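# Move the heavy drive-filled cartons onto the low platform

## Task

Four sealed cartons sit in the scene; one or more still hold disk drives, which cannot be seen from outside, and a loaded carton is roughly double the weight of the heaviest empty one. Put every loaded carton on the low platform, standing upright in its current orientation with no tilt. The task fails if any empty carton ends up resting on the platform, hanging over it, or propped against its upper edge. Nothing may be spilling out of any carton at the end. Finish by releasing the gripper and backing away; a result that holds only because the robot supports it does not count.

## Robot and tools

ROBOT. One arm with seven revolute joints, base to tip: waist (-69.115 to 69.115 rad), shoulder (-2.250 to 2.250), upper arm roll (-69.115 to 69.115), elbow (-2.580 to 2.580), forearm roll (-69.115 to 69.115), wrist pitch (-2.100 to 2.100), wrist roll (-69.115 to 69.115). It ends in a two-finger parallel gripper. The fingers point along the gripper's own +z axis and close along its y axis. end_effector_position is the spot between the pads when shut. Closed fingertips reach about 19 mm past it, open ones about 6 mm. Closing pushes the tips roughly 13 mm further out, so keep that gap above any surface. The base may sit tilted on the table, and a block or post under it counts as part of the arm for the clearance check.

FRAME. Every pose is given in the scene frame. The origin lies on the table surface straight below the base, +z is up, and +y is to the left when facing along +x. Positions are in metres. Orientation is a quaternion written qw, qx, qy, qz, with w first. The reported hand position can be slightly wrong, more so far from the base.

ROW FORMAT. A row is 9 numbers: x, y, z, qw, qx, qy, qz, position, speed. The first seven form an absolute target pose for the gripper in the scene frame, not an offset. position is the finger command from -1 to 1: +1 is fully open (85 mm), 0 is about 41 mm, the pads touch near -0.8, and -1 closes until something blocks them. speed, also -1 to 1, sets how fast the gap changes: about 20 mm/s at -1, 85 at 0, 150 at +1. Grip force cannot be chosen; a full close squeezes about 190 to 235 N per pad, a bit more on wide objects. For a gentler grip, open first, then close to a value just under the object's width.

execute_actions(actions). actions is a list of actions. Each action is a list of up to 15 rows, one row per 1/30 s control step. An action always lasts 15 steps (0.5 s); if fewer rows are given, the last one is repeated. An empty list only reports state and images. A target more than 0.6 m from the gripper's position at the start of that action, along any of the gripper's current axes, is rejected. If any action is malformed, or the first one fails that distance check against the last reported state, nothing in the call runs. Repeat the wanted quaternion in every row rather than copying a possibly drifted reported one.

MOTION LIMITS. Each step, the commanded pose is clamped to within 70 mm and 16 degrees of the measured pose, and inverse kinematics chases that clamped pose, favouring position over orientation. A distant target therefore needs several actions; after an action the arm only continues up to the last clamped pose. Joints share speed and acceleration limits and brake together when reversed. The elbow stops just short of straight.

move(target, speed, blocking). target is one row of 9 numbers as above: an absolute pose plus finger position and finger speed, the finger values applied at the start. The gripper follows a straight line toward it, rotating the short way. speed is the path's top speed in m/s, 0.002 to 0.5 (default 0.25); rotation is capped at twice that value in rad/s. A path runs 0.5 to 10 s and is cut off at 10 s. It ignores obstacles, and faster contact or aiming deeper past a contact means harder hits and pushes. blocking=false returns after 0.5 s while motion continues; then use wait(0) or stop before sending anything else. The result adds a move: line with the ending (done, off_target, moving, held, fault), the limits that acted (paced = pose was clipped, held = some steps were blocked, after which the arm may surge), and the distance to target.

wait(seconds): 0 to 10 s, holding the last command. stop(): brakes a running move; the fingers keep going. zoom_image(camera, region): enlarges a region [x0, y0, x1, y1] in pixels, at most 504 by 504, of cam_head_left, cam_head_right, cam_high, cam_low or cam_wrist (all 672x504). finished_scene(scene): ends the current scene, given by its number; irreversible.

RESULT LINES. The state gives end_effector_position and end_effector_quat_wxyz. position_measured_pct is about 50 minus 50 times the finger position, 0 when fully open; a stop below 90 means something is held or blocking, around 90 or more means the pads met. Hand target is the pose the controller is currently driving toward. pose unreachable means the clearance check altered or blocked the command.

HAZARDS. Joint load limits are 49.1 N m for waist, shoulder, upper arm roll and elbow, 30.9 N m for the three wrist and forearm joints, held weight included; reaching one triggers a torque fault that freezes the arm for 10 s and drops the rest of the call. Holding loads heats motors: a MOTOR HOT warning from 60 °C, and at 75 °C an OVER-TEMPERATURE FAULT lets the arm sag, so do not hold a carton longer than needed. Brief outside tugs on held or loose items can occur. Never knock anything off the table, and avoid drops, slams and hard shoves. To find loaded cartons, lift each one a little and compare the effort or behaviour; keep cartons upright so contents stay inside.

Each tool is called after "Emit:" as name(argument=value, ...) on one line, values as JSON.

## Session

Emit:
execute_actions(actions=[])

Scene clock: 0.00 s.
end_effector_position=(+0.2191, +0.2558, +0.1931) position_measured_pct=0.0 end_effector_quat_wxyz=(-0.064, +0.286, +0.956, -0.025)
Joint positions: [-1.027  0.387  0.298  2.028 -0.266  0.866  0.384]
Joint velocities: [-0.001 -0.     0.001  0.    -0.     0.    -0.   ]
Motor temperatures (°C, as the motors report them): [34 35 34 36 39 45 44]
Hand target: +0.219, +0.256, +0.193; -0.064, +0.286, +0.956, -0.025

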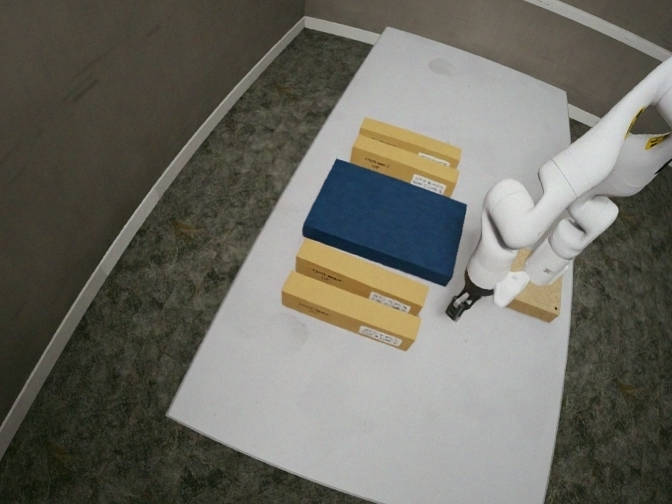

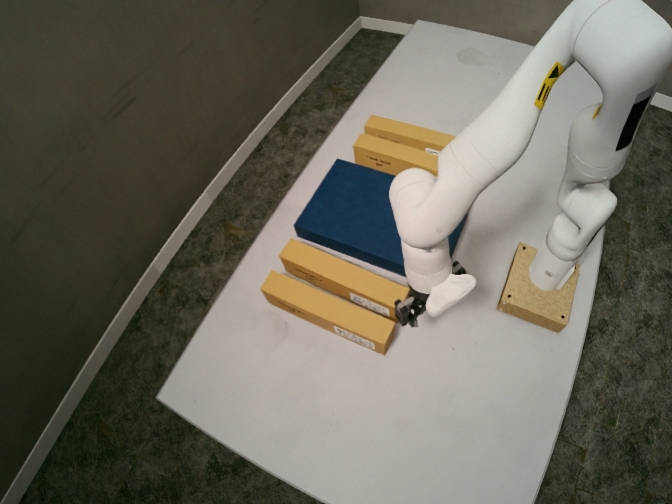

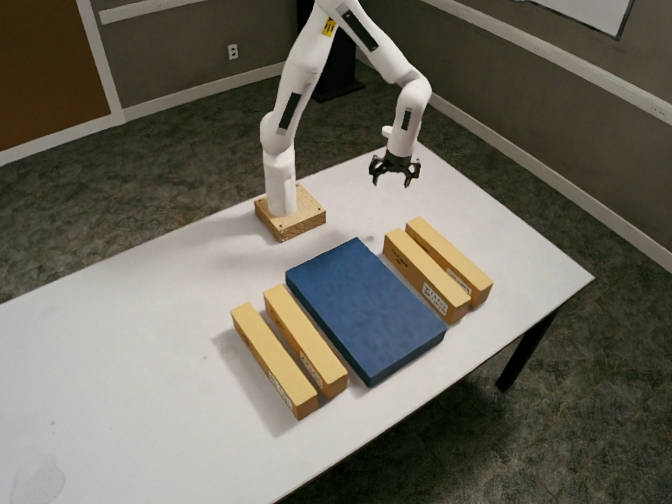

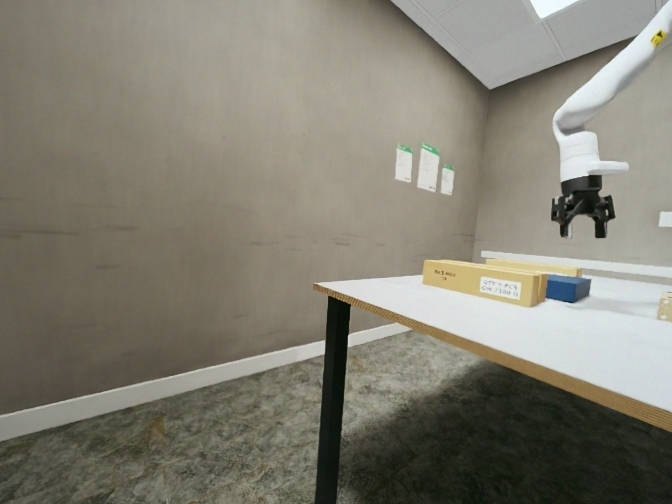

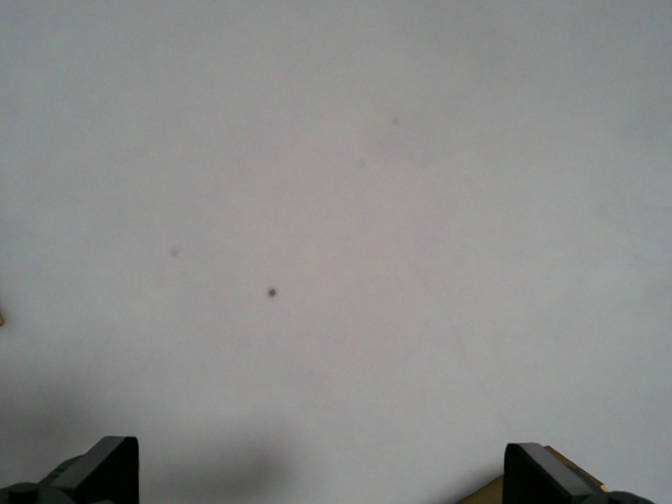

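Similar layout. Look at the +y side with the same view as before.

Emit:
move(target=[0.5,0.24,0.35,0,1,0,0,1,0])

Scene clock: 5.53 s.
end_effector_position=(+0.4999, +0.2405, +0.3510) position_measured_pct=0.0 end_effector_quat_wxyz=(-0.000, +1.000, +0.002, +0.001)
Joint positions: [-0.861  0.752  0.975  1.062 -0.602  1.591 -1.668]
Joint velocities: [ 0.005  0.007 -0.003 -0.003 -0.002  0.002 -0.   ]
Motor temperatures (°C, as the motors report them): [34 35 34 36 39 45 44]
Hand target: +0.500, +0.240, +0.351; +0.000, +1.000, +0.001, +0.001
Off the commanded pose: 0.001 m, 0 deg.
move: done

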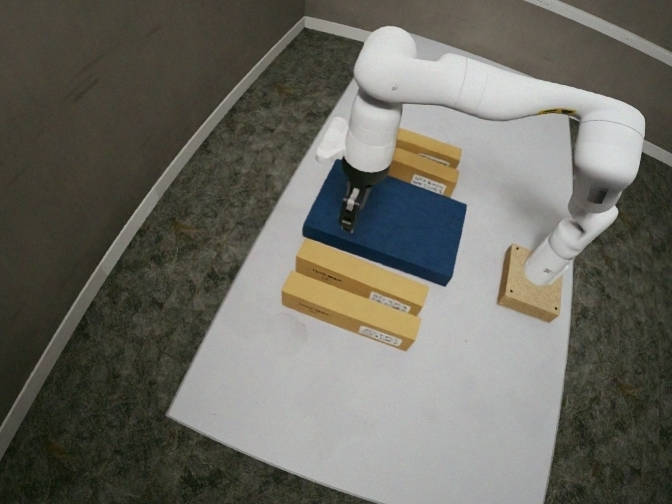

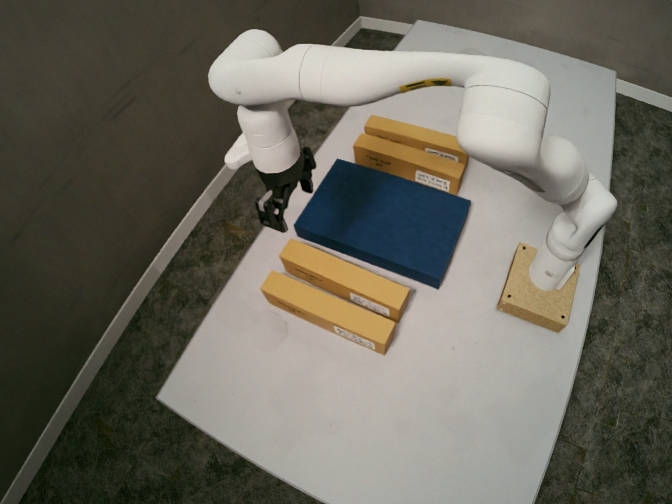

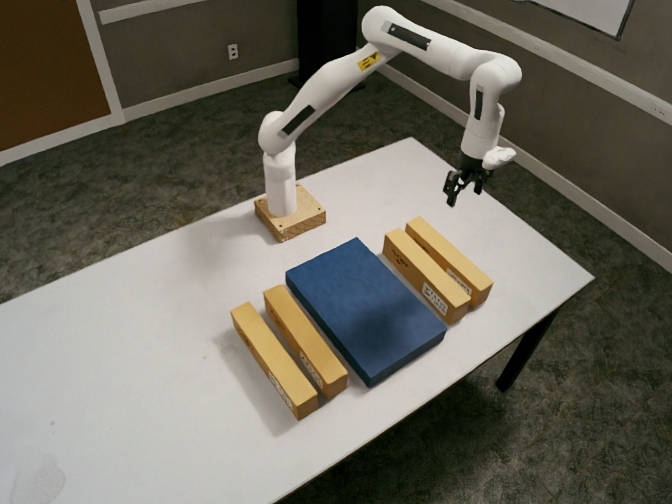

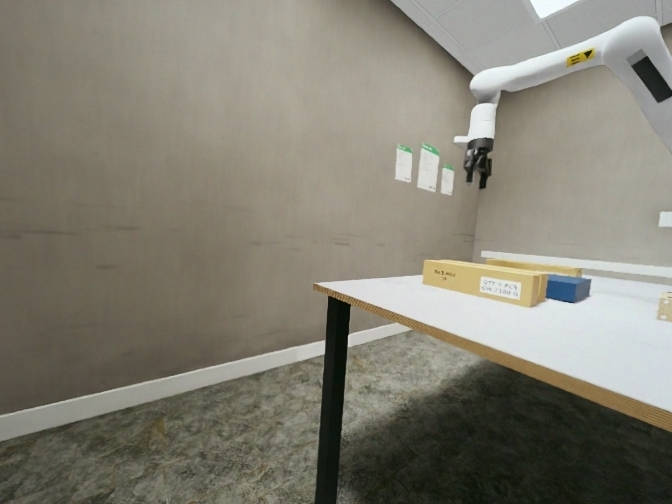

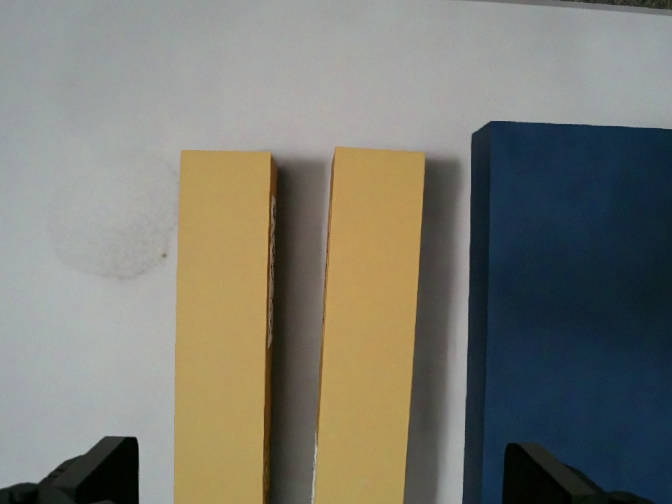

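Emit:
move(target=[0.46,0.301,0.12,0,1,0,0,1,0])

Emit:
move(target=[0.46,0.301,0.05,0,1,0,0,1,0], speed=0.1)

Emit:
move(target=[0.46,0.301,0.05,0,1,0,0,-1,0])

Emit:
move(target=[0.46,0.301,0.10,0,1,0,0,-1,0], speed=0.1)

Scene clock: 7.10 s.
end_effector_position=(+0.4604, +0.3016, +0.1202) position_measured_pct=0.0 end_effector_quat_wxyz=(-0.000, +1.000, -0.001, +0.000)
Joint positions: [-1.011  0.978  0.843  1.459 -0.789  1.065 -1.615]
Joint velocities: [ 0.001  0.004 -0.002  0.     0.001 -0.001  0.   ]
Motor temperatures (°C, as the motors report them): [34 35 34 36 39 45 44]
Hand target: +0.460, +0.302, +0.120; -0.000, +1.000, -0.001, -0.000
Off the commanded pose: 0.001 m, 0 deg.
move: done

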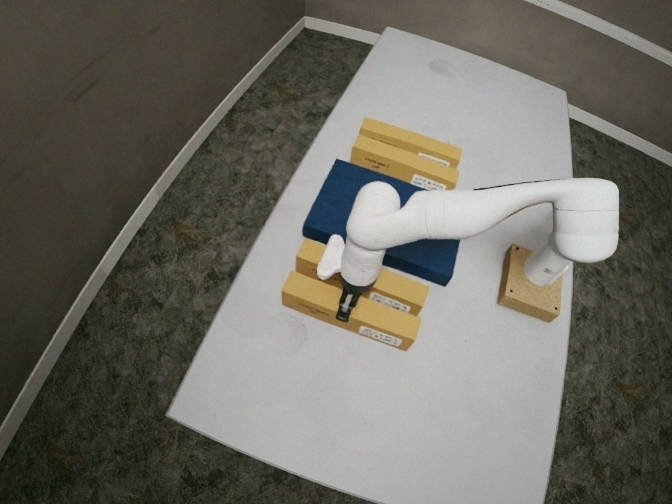

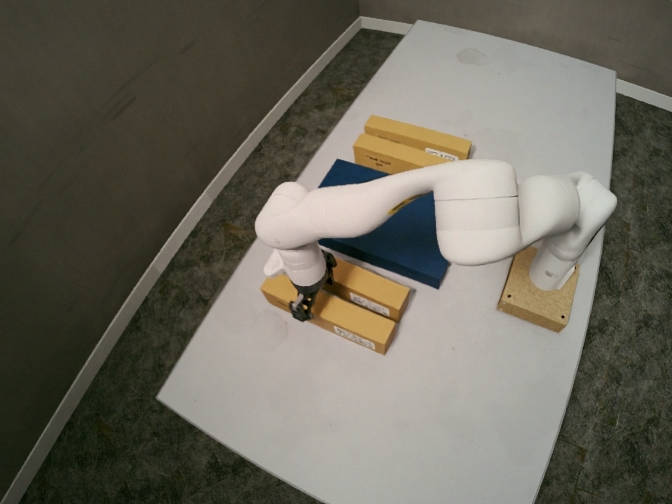

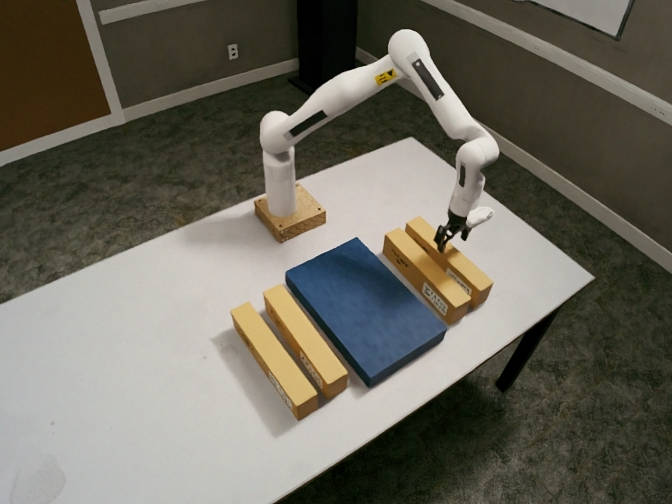

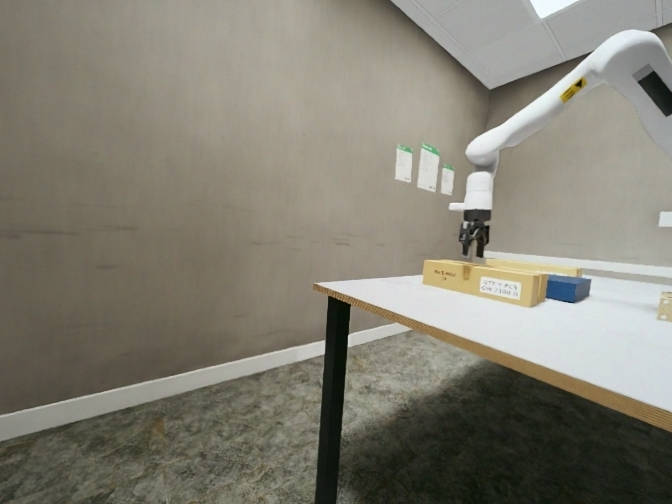

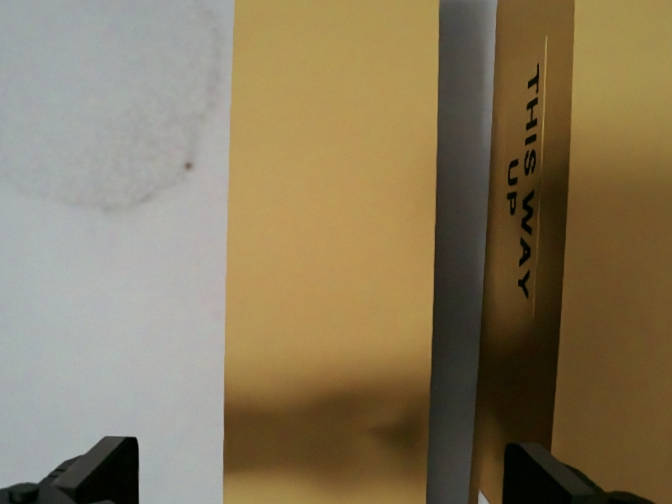

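Scene clock: 8.10 s.
end_effector_position=(+0.4601, +0.3018, +0.0507) position_measured_pct=0.0 end_effector_quat_wxyz=(-0.001, +1.000, +0.000, +0.000)
Joint positions: [-0.984  1.079  0.772  1.489 -0.869  0.94  -1.561]
Joint velocities: [-0.001  0.001  0.    -0.    -0.     0.001  0.   ]
Motor temperatures (°C, as the motors report them): [34 35 34 36 39 45 44]
Hand target: +0.460, +0.301, +0.050; +0.000, +1.000, -0.000, +0.000
Off the commanded pose: 0.001 m, 0 deg.
move: done

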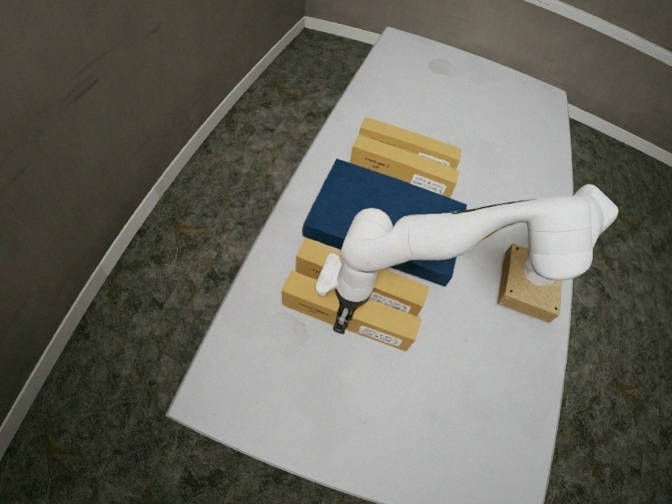

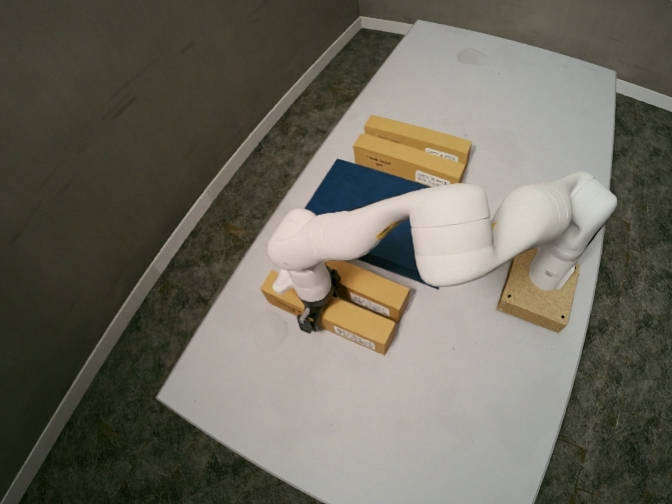

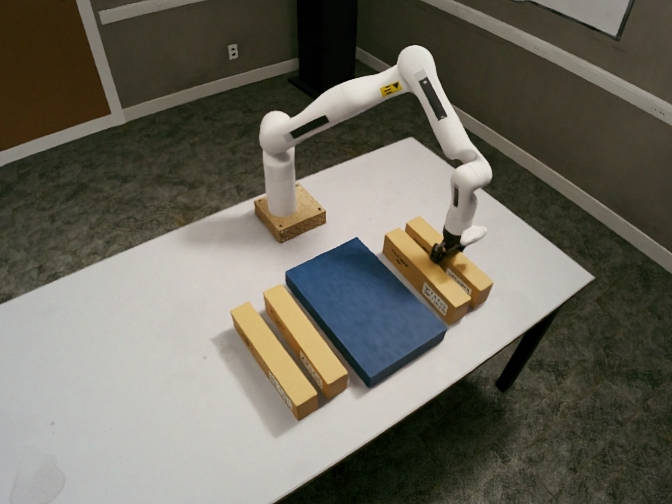

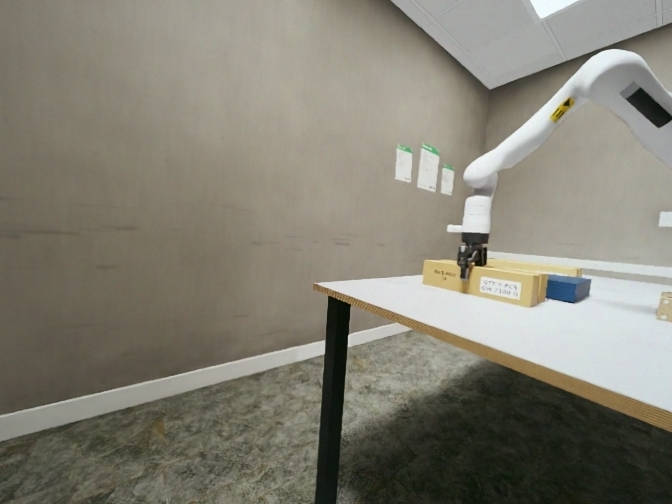

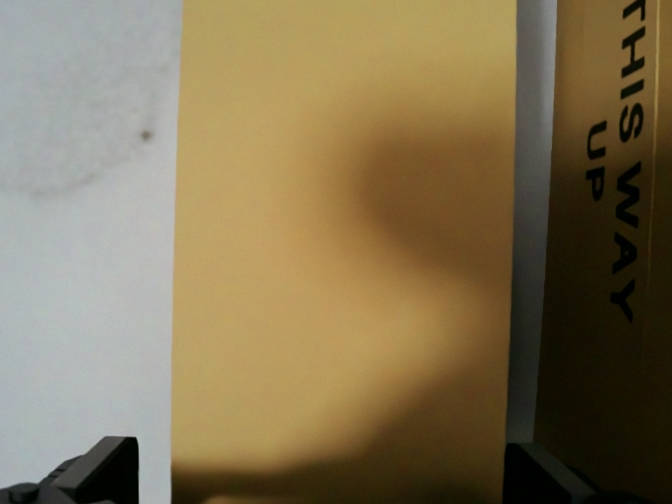

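Scene clock: 8.80 s.
end_effector_position=(+0.4604, +0.3003, +0.0515) position_measured_pct=36.1 end_effector_quat_wxyz=(-0.000, +1.000, -0.001, +0.000)
Joint positions: [-0.982  1.077  0.773  1.491 -0.868  0.94  -1.56 ]
Joint velocities: [-0.    -0.    -0.002  0.     0.002  0.    -0.001]
Motor temperatures (°C, as the motors report them): [34 35 34 36 39 45 44]
Hand target: +0.460, +0.301, +0.050; +0.000, +1.000, -0.000, +0.000
Off the commanded pose: 0.002 m, 0 deg.
move: done

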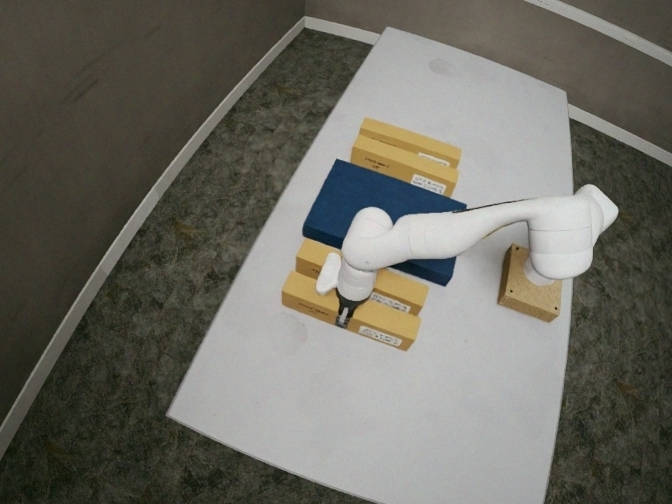

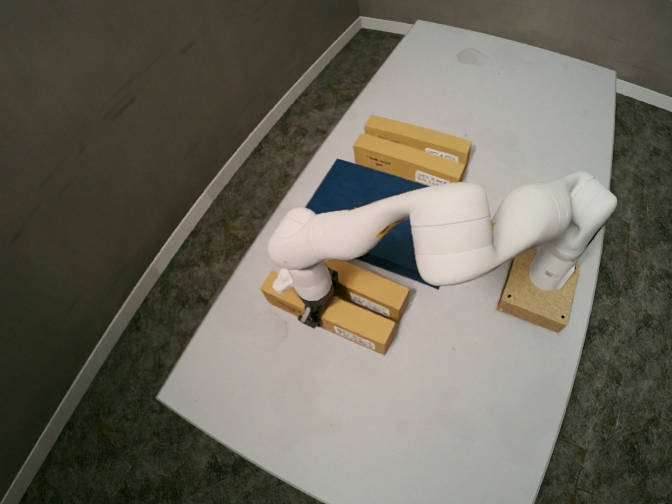

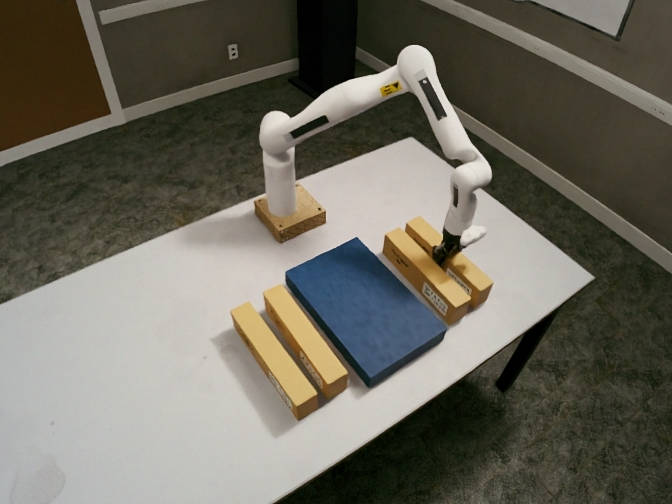

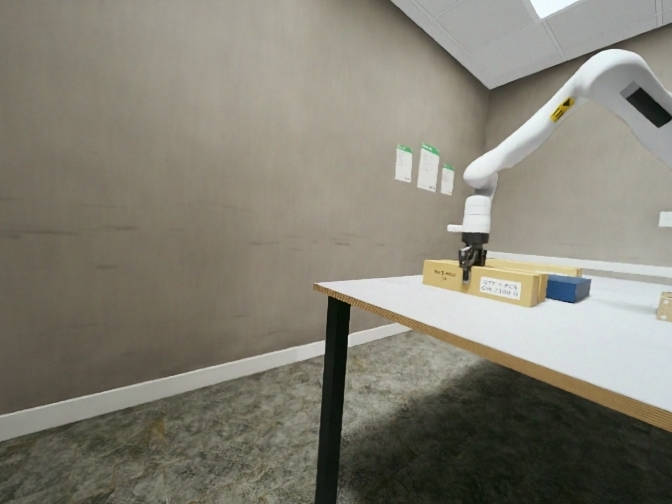

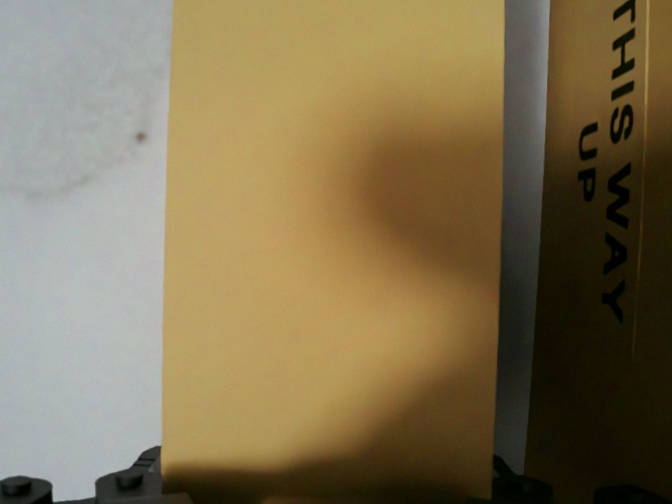

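Scene clock: 9.60 s.
end_effector_position=(+0.4556, +0.2983, +0.0922) position_measured_pct=36.1 end_effector_quat_wxyz=(+0.005, +1.000, -0.000, -0.006)
Joint positions: [-1.003  1.017  0.818  1.478 -0.811  1.025 -1.597]
Joint velocities: [-0.003  0.     0.     0.001 -0.003  0.001  0.001]
Motor temperatures (°C, as the motors report them): [34 35 34 36 39 45 44]
Hand target: +0.460, +0.301, +0.100; -0.000, +1.000, +0.000, -0.000
Off the commanded pose: 0.009 m, 1 deg.
move: off_target

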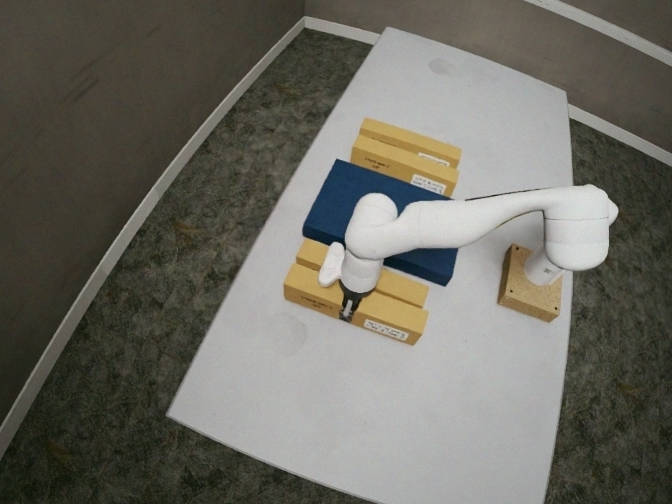

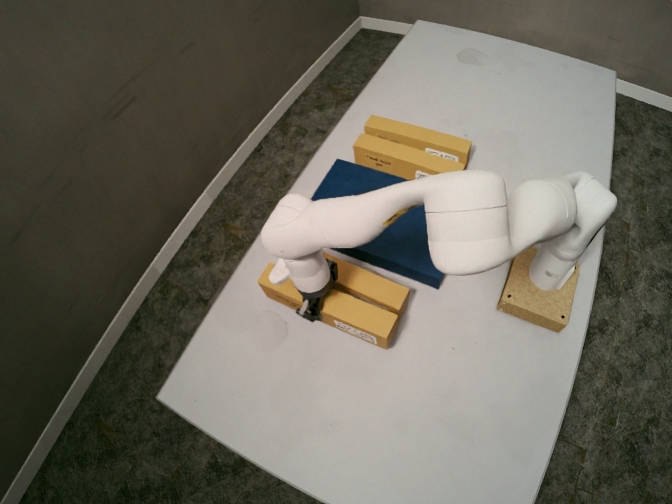

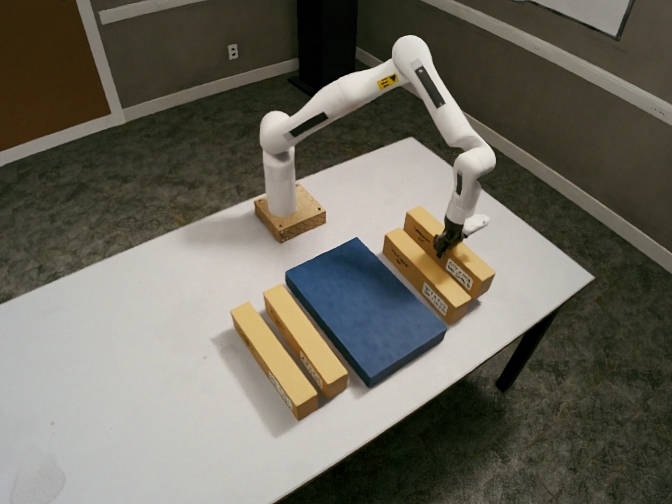

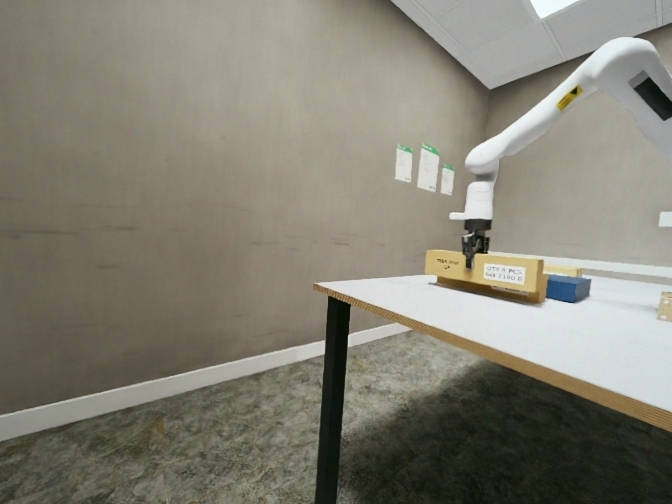

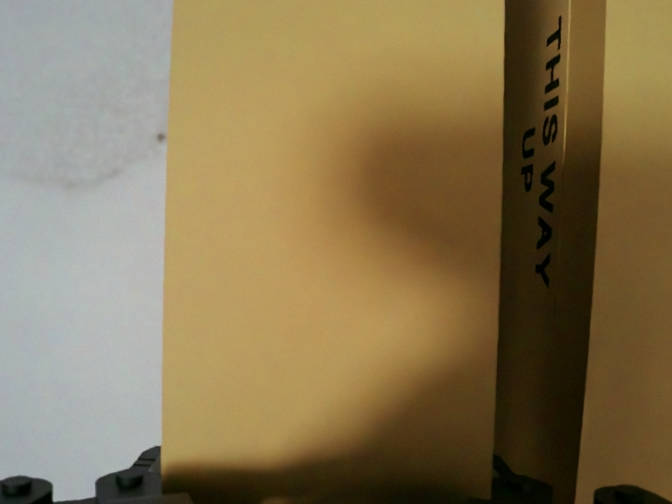

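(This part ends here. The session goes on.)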